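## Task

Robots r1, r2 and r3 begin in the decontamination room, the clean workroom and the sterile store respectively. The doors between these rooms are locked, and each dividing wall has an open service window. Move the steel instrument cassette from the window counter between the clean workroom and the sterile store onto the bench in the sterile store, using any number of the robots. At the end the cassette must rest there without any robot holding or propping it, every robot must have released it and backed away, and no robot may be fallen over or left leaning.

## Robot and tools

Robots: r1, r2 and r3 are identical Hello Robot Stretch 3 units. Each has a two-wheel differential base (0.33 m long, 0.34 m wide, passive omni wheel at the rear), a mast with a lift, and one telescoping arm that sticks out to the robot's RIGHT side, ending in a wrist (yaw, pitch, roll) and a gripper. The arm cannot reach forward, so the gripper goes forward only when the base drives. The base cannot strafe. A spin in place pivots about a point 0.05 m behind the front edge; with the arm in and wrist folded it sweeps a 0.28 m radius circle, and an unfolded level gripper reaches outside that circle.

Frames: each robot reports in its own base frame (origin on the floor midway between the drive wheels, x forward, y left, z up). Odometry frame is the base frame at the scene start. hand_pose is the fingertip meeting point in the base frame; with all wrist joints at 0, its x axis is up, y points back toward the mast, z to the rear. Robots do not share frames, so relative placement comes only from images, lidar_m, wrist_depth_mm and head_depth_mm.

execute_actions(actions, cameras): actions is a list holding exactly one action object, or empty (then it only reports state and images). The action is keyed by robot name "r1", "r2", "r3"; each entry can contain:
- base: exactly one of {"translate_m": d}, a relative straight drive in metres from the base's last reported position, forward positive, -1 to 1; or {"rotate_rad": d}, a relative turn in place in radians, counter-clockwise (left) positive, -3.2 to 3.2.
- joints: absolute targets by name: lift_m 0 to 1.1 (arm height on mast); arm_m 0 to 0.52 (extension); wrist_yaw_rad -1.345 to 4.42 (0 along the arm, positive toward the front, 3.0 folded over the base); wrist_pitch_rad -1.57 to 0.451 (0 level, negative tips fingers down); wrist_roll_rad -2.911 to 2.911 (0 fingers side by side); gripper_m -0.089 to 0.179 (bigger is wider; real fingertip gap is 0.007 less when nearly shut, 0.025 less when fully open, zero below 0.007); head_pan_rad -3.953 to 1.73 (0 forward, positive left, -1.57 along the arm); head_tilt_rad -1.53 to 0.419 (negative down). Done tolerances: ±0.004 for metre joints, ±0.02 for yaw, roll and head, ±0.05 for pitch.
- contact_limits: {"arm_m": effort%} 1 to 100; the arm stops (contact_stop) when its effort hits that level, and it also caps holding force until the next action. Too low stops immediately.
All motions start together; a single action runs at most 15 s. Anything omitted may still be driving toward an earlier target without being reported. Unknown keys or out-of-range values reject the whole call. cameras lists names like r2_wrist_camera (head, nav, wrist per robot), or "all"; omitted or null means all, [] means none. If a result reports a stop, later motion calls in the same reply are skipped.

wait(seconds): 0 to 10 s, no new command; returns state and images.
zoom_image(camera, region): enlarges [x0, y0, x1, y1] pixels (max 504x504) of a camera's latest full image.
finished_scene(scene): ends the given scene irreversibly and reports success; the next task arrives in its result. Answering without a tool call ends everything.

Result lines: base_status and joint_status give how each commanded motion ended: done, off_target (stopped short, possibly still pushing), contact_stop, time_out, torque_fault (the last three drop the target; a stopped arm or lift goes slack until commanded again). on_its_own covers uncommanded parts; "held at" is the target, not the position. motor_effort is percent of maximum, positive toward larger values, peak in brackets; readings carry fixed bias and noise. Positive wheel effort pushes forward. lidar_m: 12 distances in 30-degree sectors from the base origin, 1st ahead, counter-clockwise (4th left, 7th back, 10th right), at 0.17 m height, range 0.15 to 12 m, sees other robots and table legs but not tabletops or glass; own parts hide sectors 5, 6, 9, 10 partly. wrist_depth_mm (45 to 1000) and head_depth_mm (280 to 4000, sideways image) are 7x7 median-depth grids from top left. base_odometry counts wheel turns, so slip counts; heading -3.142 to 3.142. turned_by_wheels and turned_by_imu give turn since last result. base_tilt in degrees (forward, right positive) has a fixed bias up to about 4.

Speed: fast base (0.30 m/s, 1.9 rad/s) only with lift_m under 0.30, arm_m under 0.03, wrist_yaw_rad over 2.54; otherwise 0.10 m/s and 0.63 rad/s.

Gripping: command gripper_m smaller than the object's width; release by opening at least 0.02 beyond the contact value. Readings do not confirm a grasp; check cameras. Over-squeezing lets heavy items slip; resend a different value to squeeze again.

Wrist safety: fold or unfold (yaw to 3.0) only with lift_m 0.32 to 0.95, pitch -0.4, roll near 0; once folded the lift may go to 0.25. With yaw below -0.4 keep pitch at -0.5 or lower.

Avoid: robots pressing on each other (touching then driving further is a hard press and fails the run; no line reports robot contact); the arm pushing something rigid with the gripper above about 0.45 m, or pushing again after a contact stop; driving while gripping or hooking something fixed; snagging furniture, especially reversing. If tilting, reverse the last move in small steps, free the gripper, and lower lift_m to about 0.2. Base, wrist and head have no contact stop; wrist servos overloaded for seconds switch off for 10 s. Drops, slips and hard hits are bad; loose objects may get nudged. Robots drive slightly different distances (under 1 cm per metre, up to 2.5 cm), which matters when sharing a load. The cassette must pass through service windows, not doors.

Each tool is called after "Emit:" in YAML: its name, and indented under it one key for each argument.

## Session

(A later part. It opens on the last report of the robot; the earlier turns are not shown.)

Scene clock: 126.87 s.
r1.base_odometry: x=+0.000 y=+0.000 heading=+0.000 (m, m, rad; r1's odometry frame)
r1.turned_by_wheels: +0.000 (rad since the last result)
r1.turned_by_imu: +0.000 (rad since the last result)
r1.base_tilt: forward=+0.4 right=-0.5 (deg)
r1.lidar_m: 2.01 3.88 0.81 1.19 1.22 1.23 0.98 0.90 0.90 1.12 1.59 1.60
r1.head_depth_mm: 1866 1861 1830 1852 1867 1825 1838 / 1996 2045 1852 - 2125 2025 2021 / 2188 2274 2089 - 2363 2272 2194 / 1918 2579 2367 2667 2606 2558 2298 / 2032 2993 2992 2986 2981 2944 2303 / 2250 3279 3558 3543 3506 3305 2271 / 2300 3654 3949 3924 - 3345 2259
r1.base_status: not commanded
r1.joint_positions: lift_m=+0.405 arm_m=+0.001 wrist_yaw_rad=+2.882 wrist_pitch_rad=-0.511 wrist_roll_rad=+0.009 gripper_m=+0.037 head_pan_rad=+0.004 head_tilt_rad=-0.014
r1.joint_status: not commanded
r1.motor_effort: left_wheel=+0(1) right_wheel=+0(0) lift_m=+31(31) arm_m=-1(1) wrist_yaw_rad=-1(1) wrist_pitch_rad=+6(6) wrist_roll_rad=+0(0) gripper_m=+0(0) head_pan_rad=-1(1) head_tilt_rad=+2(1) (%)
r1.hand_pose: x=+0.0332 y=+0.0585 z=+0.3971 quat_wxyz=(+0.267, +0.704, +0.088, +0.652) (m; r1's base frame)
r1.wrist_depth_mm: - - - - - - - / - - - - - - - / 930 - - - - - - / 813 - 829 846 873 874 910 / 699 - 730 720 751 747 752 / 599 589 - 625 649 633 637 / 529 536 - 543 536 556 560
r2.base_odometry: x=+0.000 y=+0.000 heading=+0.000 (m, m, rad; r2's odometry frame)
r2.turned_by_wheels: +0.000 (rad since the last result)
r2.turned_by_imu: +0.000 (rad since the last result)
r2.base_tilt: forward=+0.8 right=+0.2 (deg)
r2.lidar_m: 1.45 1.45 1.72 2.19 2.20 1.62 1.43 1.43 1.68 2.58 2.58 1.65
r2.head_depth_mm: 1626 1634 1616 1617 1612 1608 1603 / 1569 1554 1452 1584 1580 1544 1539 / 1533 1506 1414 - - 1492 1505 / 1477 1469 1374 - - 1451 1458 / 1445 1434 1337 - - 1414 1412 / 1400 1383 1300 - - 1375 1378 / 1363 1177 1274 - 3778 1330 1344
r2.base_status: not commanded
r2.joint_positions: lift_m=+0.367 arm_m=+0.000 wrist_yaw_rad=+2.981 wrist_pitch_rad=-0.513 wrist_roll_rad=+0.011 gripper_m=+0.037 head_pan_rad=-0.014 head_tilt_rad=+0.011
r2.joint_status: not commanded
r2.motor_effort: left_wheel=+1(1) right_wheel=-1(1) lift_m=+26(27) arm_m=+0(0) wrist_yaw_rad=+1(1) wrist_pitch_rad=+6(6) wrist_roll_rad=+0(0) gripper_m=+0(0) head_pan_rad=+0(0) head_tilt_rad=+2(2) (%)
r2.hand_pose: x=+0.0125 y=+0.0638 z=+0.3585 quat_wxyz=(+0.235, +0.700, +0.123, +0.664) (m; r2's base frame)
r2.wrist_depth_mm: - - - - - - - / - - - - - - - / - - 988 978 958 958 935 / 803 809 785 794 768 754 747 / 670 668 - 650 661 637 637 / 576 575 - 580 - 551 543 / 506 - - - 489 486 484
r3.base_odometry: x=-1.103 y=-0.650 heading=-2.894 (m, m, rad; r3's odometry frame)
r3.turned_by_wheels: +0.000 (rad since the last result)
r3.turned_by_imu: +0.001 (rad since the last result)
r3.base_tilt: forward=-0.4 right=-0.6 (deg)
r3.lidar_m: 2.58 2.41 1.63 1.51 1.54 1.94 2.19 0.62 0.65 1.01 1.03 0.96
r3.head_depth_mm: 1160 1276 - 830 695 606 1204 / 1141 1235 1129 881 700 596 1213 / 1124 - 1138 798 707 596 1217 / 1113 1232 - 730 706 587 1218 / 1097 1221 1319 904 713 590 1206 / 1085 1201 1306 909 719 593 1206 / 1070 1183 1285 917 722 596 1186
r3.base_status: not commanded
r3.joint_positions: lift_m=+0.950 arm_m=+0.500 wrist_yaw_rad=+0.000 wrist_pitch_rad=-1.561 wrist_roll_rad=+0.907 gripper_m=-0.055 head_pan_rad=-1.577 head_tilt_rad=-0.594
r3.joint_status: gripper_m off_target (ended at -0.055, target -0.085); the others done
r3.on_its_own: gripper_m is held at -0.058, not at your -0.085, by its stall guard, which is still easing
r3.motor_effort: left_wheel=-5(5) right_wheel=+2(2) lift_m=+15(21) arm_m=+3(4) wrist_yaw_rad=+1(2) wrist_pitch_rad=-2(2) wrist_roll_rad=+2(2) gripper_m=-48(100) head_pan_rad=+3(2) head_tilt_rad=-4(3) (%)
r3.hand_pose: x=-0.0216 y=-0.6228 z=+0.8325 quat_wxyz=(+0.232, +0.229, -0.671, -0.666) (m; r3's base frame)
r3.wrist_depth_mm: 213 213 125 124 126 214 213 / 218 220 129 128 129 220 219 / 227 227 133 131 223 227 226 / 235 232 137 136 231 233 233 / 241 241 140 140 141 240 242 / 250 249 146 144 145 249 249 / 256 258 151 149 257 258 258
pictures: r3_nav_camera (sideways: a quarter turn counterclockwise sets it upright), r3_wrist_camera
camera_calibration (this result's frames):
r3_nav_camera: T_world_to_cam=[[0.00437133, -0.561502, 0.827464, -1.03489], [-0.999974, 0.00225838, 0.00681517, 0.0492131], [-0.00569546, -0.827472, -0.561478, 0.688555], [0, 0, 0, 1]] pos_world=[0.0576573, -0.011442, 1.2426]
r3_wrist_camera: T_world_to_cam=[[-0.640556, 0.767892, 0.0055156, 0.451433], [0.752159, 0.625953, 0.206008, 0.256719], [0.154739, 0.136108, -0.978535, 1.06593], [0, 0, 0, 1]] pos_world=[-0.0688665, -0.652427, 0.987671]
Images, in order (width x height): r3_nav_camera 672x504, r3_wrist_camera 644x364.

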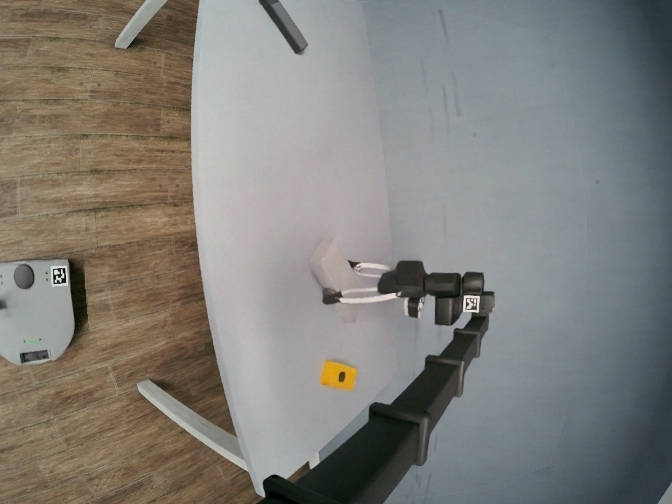

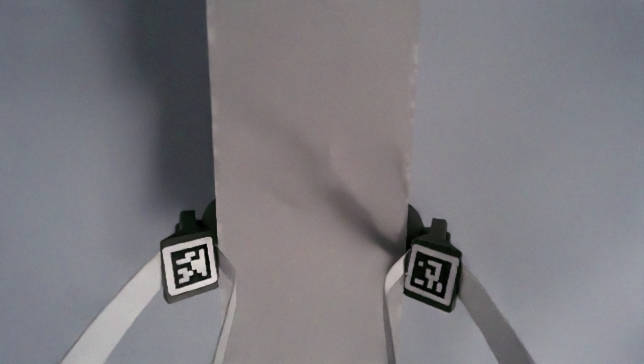

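Emit:
execute_actions:
  actions:
    - {"r3":{"joints":{"lift_m":0.903,"gripper_m":-0.089}}}
  cameras: []

Emit:
execute_actions:
  actions:
    - {"r3":{"joints":{"gripper_m":0.15}}}
  cameras: []

Emit:
execute_actions:
  actions:
    - {"r3":{"joints":{"lift_m":1.0}}}
  cameras: []

Emit:
execute_actions:
  actions:
    - {"r3":{"joints":{"arm_m":0.0}}}
  cameras: ["r3_nav_camera"]

Scene clock: 132.10 s.
r1.base_odometry: x=+0.000 y=+0.000 heading=+0.000 (m, m, rad; r1's odometry frame)
r1.turned_by_wheels: +0.000 (rad since the last result)
r1.turned_by_imu: +0.000 (rad since the last result)
r1.base_tilt: forward=+0.4 right=-0.5 (deg)
r1.lidar_m: 2.01 3.90 0.80 1.19 1.22 1.22 0.98 0.90 0.91 1.12 1.59 1.60
r1.head_depth_mm: 1851 1841 1844 1852 1857 1830 1841 / 2026 2062 1852 - 2130 2032 2051 / 2206 2292 2096 - 2398 2269 2201 / 1915 2609 2364 2678 2629 2573 2315 / 2005 2936 2974 2967 2992 2957 2287 / 2238 3264 3496 3502 3486 3331 2282 / 2255 3682 3919 - - 3276 2238
r1.base_status: not commanded
r1.joint_positions: lift_m=+0.405 arm_m=+0.001 wrist_yaw_rad=+2.882 wrist_pitch_rad=-0.511 wrist_roll_rad=+0.009 gripper_m=+0.037 head_pan_rad=+0.004 head_tilt_rad=-0.014
r1.joint_status: not commanded
r1.motor_effort: left_wheel=+1(0) right_wheel=+0(0) lift_m=+31(31) arm_m=+0(1) wrist_yaw_rad=+0(0) wrist_pitch_rad=+6(6) wrist_roll_rad=+0(0) gripper_m=-1(1) head_pan_rad=+0(0) head_tilt_rad=+1(1) (%)
r1.hand_pose: x=+0.0332 y=+0.0585 z=+0.3971 quat_wxyz=(+0.267, +0.704, +0.088, +0.652) (m; r1's base frame)
r1.wrist_depth_mm: - - - - - - - / - - - - - - - / 953 - - - - - - / 819 - 839 859 869 882 909 / 695 - 728 728 746 733 731 / 600 600 - 628 641 633 648 / 531 537 - 551 542 553 560
r2.base_odometry: x=+0.000 y=+0.000 heading=+0.000 (m, m, rad; r2's odometry frame)
r2.turned_by_wheels: +0.000 (rad since the last result)
r2.turned_by_imu: +0.000 (rad since the last result)
r2.base_tilt: forward=+0.9 right=+0.0 (deg)
r2.lidar_m: 1.45 1.45 1.71 2.19 2.19 1.62 1.43 1.43 1.68 2.58 2.58 1.65
r2.head_depth_mm: 1627 1623 1605 1610 1611 1606 1593 / 1577 1554 1460 1577 1570 1546 1543 / 1533 1509 1415 - - 1491 1499 / 1489 1468 1374 - - 1459 1451 / 1442 1429 1337 - - 1417 1416 / 1412 1392 1302 - - 1380 1372 / 1368 1177 1272 - 3802 1335 1339
r2.base_status: not commanded
r2.joint_positions: lift_m=+0.367 arm_m=+0.000 wrist_yaw_rad=+2.981 wrist_pitch_rad=-0.513 wrist_roll_rad=+0.011 gripper_m=+0.037 head_pan_rad=-0.014 head_tilt_rad=+0.011
r2.joint_status: not commanded
r2.motor_effort: left_wheel=+1(0) right_wheel=-1(1) lift_m=+27(27) arm_m=+0(0) wrist_yaw_rad=+1(1) wrist_pitch_rad=+6(6) wrist_roll_rad=+0(1) gripper_m=+0(0) head_pan_rad=+0(0) head_tilt_rad=+2(3) (%)
r2.hand_pose: x=+0.0125 y=+0.0638 z=+0.3585 quat_wxyz=(+0.235, +0.700, +0.123, +0.664) (m; r2's base frame)
r2.wrist_depth_mm: - - - - - - - / - - - - - - - / - 981 971 976 930 935 926 / 832 800 789 779 780 756 754 / 663 666 - 656 664 642 626 / 567 577 - 580 - 548 549 / 501 - - - 487 486 479
r3.base_odometry: x=-1.103 y=-0.650 heading=-2.894 (m, m, rad; r3's odometry frame)
r3.turned_by_wheels: +0.000 (rad since the last result)
r3.turned_by_imu: +0.001 (rad since the last result)
r3.base_tilt: forward=-0.4 right=-0.7 (deg)
r3.lidar_m: 2.58 2.41 1.63 1.51 1.54 1.95 2.19 0.62 0.65 1.01 1.03 0.96
r3.head_depth_mm: 1158 1293 1405 - 658 606 1204 / 1140 1261 - 850 699 596 1207 / 1125 1221 1135 853 705 596 1216 / 1114 1221 1341 834 701 586 1219 / 1100 1219 1313 901 713 590 1201 / 1080 1202 1304 908 716 593 1207 / 1071 1185 1291 916 724 596 1188
r3.base_status: not commanded
r3.joint_positions: lift_m=+0.903 arm_m=+0.500 wrist_yaw_rad=+0.000 wrist_pitch_rad=-1.561 wrist_roll_rad=+0.907 gripper_m=-0.086 head_pan_rad=-1.577 head_tilt_rad=-0.594
r3.joint_status: all done
r3.motor_effort: left_wheel=-5(5) right_wheel=+3(3) lift_m=+15(16) arm_m=+3(3) wrist_yaw_rad=+1(1) wrist_pitch_rad=-2(2) wrist_roll_rad=+2(2) gripper_m=-65(100) head_pan_rad=+3(2) head_tilt_rad=-4(4) (%)
r3.hand_pose: x=-0.0216 y=-0.6228 z=+0.7855 quat_wxyz=(+0.232, +0.229, -0.671, -0.666) (m; r3's base frame)
r3.wrist_depth_mm: 170 170 124 124 125 169 169 / 175 174 128 128 129 174 175 / 179 180 132 131 178 179 179 / 186 186 137 136 183 185 185 / 191 191 140 140 141 192 192 / 198 198 145 145 145 196 197 / 204 203 151 149 203 204 204
pictures: none
No camera images: the call's "cameras" was empty. Leave "cameras" out to get every camera's image.

Scene clock: 134.97 s.
r1.base_odometry: x=+0.000 y=+0.000 heading=+0.000 (m, m, rad; r1's odometry frame)
r1.turned_by_wheels: +0.000 (rad since the last result)
r1.turned_by_imu: +0.000 (rad since the last result)
r1.base_tilt: forward=+0.4 right=-0.5 (deg)
r1.lidar_m: 2.01 3.91 0.81 1.19 1.22 1.23 0.98 0.90 0.91 1.12 1.59 1.60
r1.head_depth_mm: 1868 1848 1885 1840 1843 1855 1847 / 2014 2038 1854 - 2102 2063 2024 / 2197 2269 2089 - 2404 2277 2194 / 1922 2592 2395 2693 2619 2600 2320 / 2010 2976 3021 2940 2954 2907 2309 / 2227 3302 3501 3489 3483 3270 2265 / 2268 3669 3966 - 3959 3322 2245
r1.base_status: not commanded
r1.joint_positions: lift_m=+0.405 arm_m=+0.001 wrist_yaw_rad=+2.882 wrist_pitch_rad=-0.511 wrist_roll_rad=+0.009 gripper_m=+0.037 head_pan_rad=+0.004 head_tilt_rad=-0.014
r1.joint_status: not commanded
r1.motor_effort: left_wheel=+0(0) right_wheel=+0(0) lift_m=+31(31) arm_m=+0(1) wrist_yaw_rad=+0(0) wrist_pitch_rad=+5(6) wrist_roll_rad=+0(0) gripper_m=+0(0) head_pan_rad=+0(1) head_tilt_rad=+1(1) (%)
r1.hand_pose: x=+0.0332 y=+0.0585 z=+0.3971 quat_wxyz=(+0.267, +0.704, +0.088, +0.652) (m; r1's base frame)
r1.wrist_depth_mm: - - - - - - - / - - - - - - - / 948 - - - - - - / 801 - 837 857 879 893 906 / 677 - 734 718 749 734 741 / 592 593 - 623 640 630 641 / 527 539 - 545 540 554 558
r2.base_odometry: x=+0.000 y=+0.000 heading=+0.000 (m, m, rad; r2's odometry frame)
r2.turned_by_wheels: +0.000 (rad since the last result)
r2.turned_by_imu: +0.000 (rad since the last result)
r2.base_tilt: forward=+0.7 right=+0.1 (deg)
r2.lidar_m: 1.45 1.45 1.71 2.19 2.20 1.62 1.43 1.43 1.69 2.59 2.58 1.65
r2.head_depth_mm: 1621 1616 1611 1608 1603 1609 1593 / 1582 1555 1451 1578 1572 1541 1543 / 1528 1507 1409 - - 1493 1504 / 1489 1462 1374 - - 1445 1453 / 1448 1421 1335 - - 1411 1417 / 1399 1387 1304 - - 1371 1375 / 1369 1172 1272 - 3766 1336 1349
r2.base_status: not commanded
r2.joint_positions: lift_m=+0.367 arm_m=+0.000 wrist_yaw_rad=+2.981 wrist_pitch_rad=-0.513 wrist_roll_rad=+0.011 gripper_m=+0.037 head_pan_rad=-0.014 head_tilt_rad=+0.011
r2.joint_status: not commanded
r2.motor_effort: left_wheel=+0(0) right_wheel=+0(0) lift_m=+27(27) arm_m=+0(0) wrist_yaw_rad=+1(1) wrist_pitch_rad=+6(6) wrist_roll_rad=+0(0) gripper_m=-1(1) head_pan_rad=+0(0) head_tilt_rad=+2(2) (%)
r2.hand_pose: x=+0.0125 y=+0.0638 z=+0.3585 quat_wxyz=(+0.235, +0.700, +0.123, +0.664) (m; r2's base frame)
r2.wrist_depth_mm: - - - - - - - / - - - - - - - / - - 988 973 962 914 928 / 812 801 803 784 771 764 747 / 678 671 - 664 668 640 630 / 575 569 - 575 - 549 541 / 502 - - - 487 486 480
r3.base_odometry: x=-1.103 y=-0.650 heading=-2.894 (m, m, rad; r3's odometry frame)
r3.turned_by_wheels: +0.000 (rad since the last result)
r3.turned_by_imu: +0.000 (rad since the last result)
r3.base_tilt: forward=-0.4 right=-0.7 (deg)
r3.lidar_m: 2.58 2.40 1.62 1.52 1.54 1.94 2.19 0.62 0.65 1.01 1.03 0.96
r3.head_depth_mm: 1159 1299 1396 - 658 607 1204 / 1142 1262 - 850 700 596 1206 / 1129 1223 1137 885 702 597 1213 / 1112 1215 1343 861 707 587 1219 / 1100 1222 1317 902 714 590 1200 / 1084 1200 1311 907 717 593 1205 / 1069 1187 1290 915 723 597 1184
r3.base_status: not commanded
r3.joint_positions: lift_m=+0.903 arm_m=+0.500 wrist_yaw_rad=+0.000 wrist_pitch_rad=-1.561 wrist_roll_rad=+0.907 gripper_m=+0.150 head_pan_rad=-1.577 head_tilt_rad=-0.594
r3.joint_status: all done
r3.motor_effort: left_wheel=-4(6) right_wheel=+3(3) lift_m=+15(14) arm_m=+3(3) wrist_yaw_rad=+1(0) wrist_pitch_rad=-2(2) wrist_roll_rad=+2(2) gripper_m=+0(93) head_pan_rad=+2(3) head_tilt_rad=-3(3) (%)
r3.hand_pose: x=-0.0216 y=-0.6228 z=+0.7855 quat_wxyz=(+0.232, +0.229, -0.671, -0.666) (m; r3's base frame)
r3.wrist_depth_mm: 170 169 141 140 167 170 170 / 175 174 145 144 172 174 174 / 180 181 150 148 178 180 179 / 186 185 154 153 184 186 185 / 192 191 160 157 190 192 192 / - 198 195 162 196 - 198 / 205 205 201 169 202 205 204
pictures: none
No camera images: the call's "cameras" was empty. Leave "cameras" out to get every camera's image.

Scene clock: 136.67 s.
r1.base_odometry: x=+0.000 y=+0.000 heading=+0.000 (m, m, rad; r1's odometry frame)
r1.turned_by_wheels: +0.000 (rad since the last result)
r1.turned_by_imu: +0.000 (rad since the last result)
r1.base_tilt: forward=+0.4 right=-0.5 (deg)
r1.lidar_m: 2.02 3.90 0.81 1.19 1.22 1.23 0.98 0.90 0.91 1.13 1.59 1.60
r1.head_depth_mm: 1863 1856 1832 1837 1845 1853 1839 / 2001 2048 1857 - 2147 2045 2028 / 2175 2294 2066 - 2370 2278 2219 / 1912 2600 2342 2657 2634 2551 2290 / 2033 3010 2957 2982 2977 2944 2281 / 2235 3315 3462 3456 3415 3222 2234 / 2258 3643 3956 - - 3259 2299
r1.base_status: not commanded
r1.joint_positions: lift_m=+0.405 arm_m=+0.001 wrist_yaw_rad=+2.882 wrist_pitch_rad=-0.511 wrist_roll_rad=+0.009 gripper_m=+0.037 head_pan_rad=+0.004 head_tilt_rad=-0.014
r1.joint_status: not commanded
r1.motor_effort: left_wheel=+1(1) right_wheel=+0(0) lift_m=+31(31) arm_m=-1(1) wrist_yaw_rad=+0(0) wrist_pitch_rad=+6(6) wrist_roll_rad=+0(0) gripper_m=+0(1) head_pan_rad=-1(1) head_tilt_rad=+1(1) (%)
r1.hand_pose: x=+0.0332 y=+0.0585 z=+0.3971 quat_wxyz=(+0.267, +0.704, +0.088, +0.652) (m; r1's base frame)
r1.wrist_depth_mm: - - - - - - - / - - - - - - - / 948 - - - - - - / 818 - 845 856 872 875 895 / 682 - 716 722 759 735 749 / 607 590 - 621 647 640 646 / 530 538 - 548 539 553 564
r2.base_odometry: x=+0.000 y=+0.000 heading=+0.000 (m, m, rad; r2's odometry frame)
r2.turned_by_wheels: +0.000 (rad since the last result)
r2.turned_by_imu: +0.000 (rad since the last result)
r2.base_tilt: forward=+0.8 right=+0.1 (deg)
r2.lidar_m: 1.45 1.45 1.71 2.19 2.20 1.62 1.43 1.43 1.69 2.59 2.59 1.65
r2.head_depth_mm: 1628 1621 1620 1605 1602 1595 1600 / 1584 1558 1451 1584 1585 1542 1556 / 1529 1517 1408 - - 1488 1500 / 1483 1462 1367 - - 1443 1464 / 1442 1423 1339 - - 1420 1426 / 1401 1383 1306 - - 1374 1375 / 1367 1177 1272 - 3823 1336 1337
r2.base_status: not commanded
r2.joint_positions: lift_m=+0.367 arm_m=+0.000 wrist_yaw_rad=+2.981 wrist_pitch_rad=-0.513 wrist_roll_rad=+0.011 gripper_m=+0.037 head_pan_rad=-0.014 head_tilt_rad=+0.011
r2.joint_status: not commanded
r2.motor_effort: left_wheel=-1(0) right_wheel=+0(0) lift_m=+27(26) arm_m=+0(0) wrist_yaw_rad=+0(1) wrist_pitch_rad=+6(6) wrist_roll_rad=+0(0) gripper_m=+0(0) head_pan_rad=+0(0) head_tilt_rad=+3(3) (%)
r2.hand_pose: x=+0.0125 y=+0.0638 z=+0.3585 quat_wxyz=(+0.235, +0.700, +0.123, +0.664) (m; r2's base frame)
r2.wrist_depth_mm: - - - - - - - / - - - - - - - / - - 971 951 957 931 919 / 802 791 789 774 772 753 751 / 674 676 - 649 661 649 629 / 579 571 - 578 - 555 547 / 506 - - - 483 482 478
r3.base_odometry: x=-1.103 y=-0.650 heading=-2.894 (m, m, rad; r3's odometry frame)
r3.turned_by_wheels: +0.000 (rad since the last result)
r3.turned_by_imu: +0.000 (rad since the last result)
r3.base_tilt: forward=-0.5 right=-0.6 (deg)
r3.lidar_m: 2.58 2.41 1.63 1.52 1.54 1.94 2.19 0.62 0.65 1.01 1.03 0.96
r3.head_depth_mm: 1156 - 1150 844 696 607 1204 / 1126 1302 1185 879 699 594 1207 / 1102 1298 1373 884 704 596 1214 / 1095 1235 1099 895 709 586 1220 / 1096 1219 1317 900 714 591 1201 / 1084 1200 1300 907 716 594 1206 / 1072 1184 1286 915 721 596 1184
r3.base_status: not commanded
r3.joint_positions: lift_m=+1.000 arm_m=+0.500 wrist_yaw_rad=+0.000 wrist_pitch_rad=-1.561 wrist_roll_rad=+0.907 gripper_m=+0.150 head_pan_rad=-1.577 head_tilt_rad=-0.594
r3.joint_status: all done
r3.motor_effort: left_wheel=-5(5) right_wheel=+3(2) lift_m=+23(23) arm_m=+3(3) wrist_yaw_rad=+1(1) wrist_pitch_rad=-2(2) wrist_roll_rad=+2(2) gripper_m=-1(0) head_pan_rad=+3(2) head_tilt_rad=-3(4) (%)
r3.hand_pose: x=-0.0216 y=-0.6228 z=+0.8819 quat_wxyz=(+0.232, +0.229, -0.671, -0.666) (m; r3's base frame)
r3.wrist_depth_mm: 261 261 261 259 262 259 259 / 267 267 269 238 269 268 267 / 278 275 274 244 276 277 275 / 284 284 285 251 283 286 286 / 296 291 294 259 296 291 295 / - 304 302 269 305 - 302 / 315 314 314 314 315 315 -
pictures: none
No camera images: the call's "cameras" was empty. Leave "cameras" out to get every camera's image.

Scene clock: 141.53 s.
r1.base_odometry: x=+0.000 y=+0.000 heading=+0.000 (m, m, rad; r1's odometry frame)
r1.turned_by_wheels: +0.000 (rad since the last result)
r1.turned_by_imu: +0.000 (rad since the last result)
r1.base_tilt: forward=+0.4 right=-0.5 (deg)
r1.lidar_m: 2.02 3.91 0.81 1.19 1.22 1.23 0.98 0.90 0.91 1.13 1.59 1.60
r1.head_depth_mm: 1859 1845 1833 1845 1843 1842 1838 / 2006 2044 1856 - 2130 2020 2041 / 2195 2290 2061 - 2371 2266 2175 / 1928 2583 2380 2676 2598 2575 2324 / 2018 2994 2991 2966 2972 2907 2278 / 2235 3270 3450 3466 3436 3164 2295 / 2281 3554 3916 - - 3294 2245
r1.base_status: not commanded
r1.joint_positions: lift_m=+0.405 arm_m=+0.001 wrist_yaw_rad=+2.882 wrist_pitch_rad=-0.511 wrist_roll_rad=+0.009 gripper_m=+0.037 head_pan_rad=+0.004 head_tilt_rad=-0.014
r1.joint_status: not commanded
r1.motor_effort: left_wheel=+1(1) right_wheel=+0(0) lift_m=+31(31) arm_m=-1(0) wrist_yaw_rad=+0(0) wrist_pitch_rad=+6(6) wrist_roll_rad=+0(0) gripper_m=-1(0) head_pan_rad=+0(1) head_tilt_rad=+1(0) (%)
r1.hand_pose: x=+0.0332 y=+0.0585 z=+0.3971 quat_wxyz=(+0.267, +0.704, +0.088, +0.652) (m; r1's base frame)
r1.wrist_depth_mm: - - - - - - - / - - - - - - - / 948 - - - - - - / 816 - 853 861 860 869 886 / 696 - 723 727 745 733 753 / 594 593 - 623 646 641 634 / 527 535 - 546 532 558 558
r2.base_odometry: x=+0.000 y=+0.000 heading=+0.000 (m, m, rad; r2's odometry frame)
r2.turned_by_wheels: +0.000 (rad since the last result)
r2.turned_by_imu: +0.000 (rad since the last result)
r2.base_tilt: forward=+1.0 right=+0.0 (deg)
r2.lidar_m: 1.45 1.45 1.71 2.19 2.19 1.62 1.43 1.43 1.68 2.58 2.59 1.65
r2.head_depth_mm: 1631 1628 1621 1617 1604 1600 1596 / 1570 1563 1452 1578 1576 1541 1550 / 1532 1506 1410 - - 1485 1498 / 1484 1461 1370 - - 1453 1459 / 1442 1420 1337 - - 1412 1425 / 1401 1387 1303 - - 1375 1380 / 1363 1175 1273 - 3794 1331 1347
r2.base_status: not commanded
r2.joint_positions: lift_m=+0.367 arm_m=+0.000 wrist_yaw_rad=+2.981 wrist_pitch_rad=-0.513 wrist_roll_rad=+0.011 gripper_m=+0.037 head_pan_rad=-0.014 head_tilt_rad=+0.011
r2.joint_status: not commanded
r2.motor_effort: left_wheel=+0(0) right_wheel=-1(0) lift_m=+28(27) arm_m=+0(0) wrist_yaw_rad=+1(1) wrist_pitch_rad=+6(6) wrist_roll_rad=+0(0) gripper_m=-1(0) head_pan_rad=+0(0) head_tilt_rad=+3(2) (%)
r2.hand_pose: x=+0.0125 y=+0.0638 z=+0.3585 quat_wxyz=(+0.235, +0.700, +0.123, +0.664) (m; r2's base frame)
r2.wrist_depth_mm: - - - - - - - / - - - - - - - / 997 - 977 967 953 951 908 / 796 796 785 779 766 755 756 / 682 675 - 653 665 642 637 / 579 568 - 580 - 548 541 / 506 - - - 488 485 477
r3.base_odometry: x=-1.103 y=-0.650 heading=-2.894 (m, m, rad; r3's odometry frame)
r3.turned_by_wheels: +0.000 (rad since the last result)
r3.turned_by_imu: +0.001 (rad since the last result)
r3.base_tilt: forward=-0.4 right=-0.7 (deg)
r3.lidar_m: 2.58 2.41 1.62 1.51 1.53 1.93 2.19 0.62 0.65 1.01 1.03 0.96
r3.head_depth_mm: 1159 1296 1401 - - - - / 1142 1274 1187 970 - - - / 1129 1256 1345 962 - - - / 1110 1237 1322 898 707 588 1276 / 1101 1223 1326 903 714 590 1205 / 1083 1204 1301 909 720 592 1210 / 1070 1183 1297 917 721 596 1185
r3.base_status: not commanded
r3.joint_positions: lift_m=+1.000 arm_m=+0.000 wrist_yaw_rad=+0.000 wrist_pitch_rad=-1.562 wrist_roll_rad=+0.907 gripper_m=+0.150 head_pan_rad=-1.577 head_tilt_rad=-0.594
r3.joint_status: all done
r3.motor_effort: left_wheel=-5(5) right_wheel=+3(2) lift_m=+23(23) arm_m=-3(3) wrist_yaw_rad=+0(1) wrist_pitch_rad=-2(2) wrist_roll_rad=+2(2) gripper_m=+0(1) head_pan_rad=+3(2) head_tilt_rad=-4(4) (%)
r3.hand_pose: x=-0.0216 y=-0.1233 z=+0.8819 quat_wxyz=(+0.232, +0.229, -0.671, -0.666) (m; r3's base frame)
r3.wrist_depth_mm: 262 972 980 986 964 976 982 / 273 - - - - - - / - - - - - - - / - - - - - - - / - - - - - - - / - - - - - - - / - - - - - - -
pictures: r3_nav_camera (sideways: a quarter turn counterclockwise sets it upright)
camera_calibration (this result's frames):
r3_nav_camera: T_world_to_cam=[[0.00437729, -0.561502, 0.827464, -1.03489], [-0.999974, 0.00224777, 0.00681517, 0.0492131], [-0.00568669, -0.827472, -0.561478, 0.688555], [0, 0, 0, 1]] pos_world=[0.0576574, -0.0114414, 1.2426]
Images, in order (width x height): r3_nav_camera 672x504.

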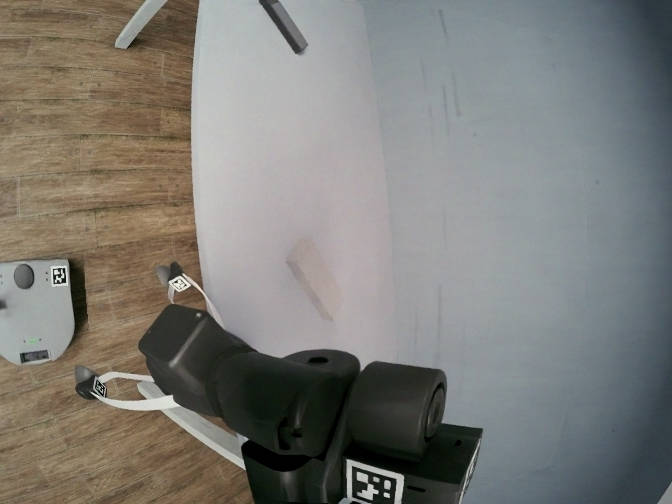

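Emit:
finished_scene:
  scene: 2

The scene is finished: the task was done.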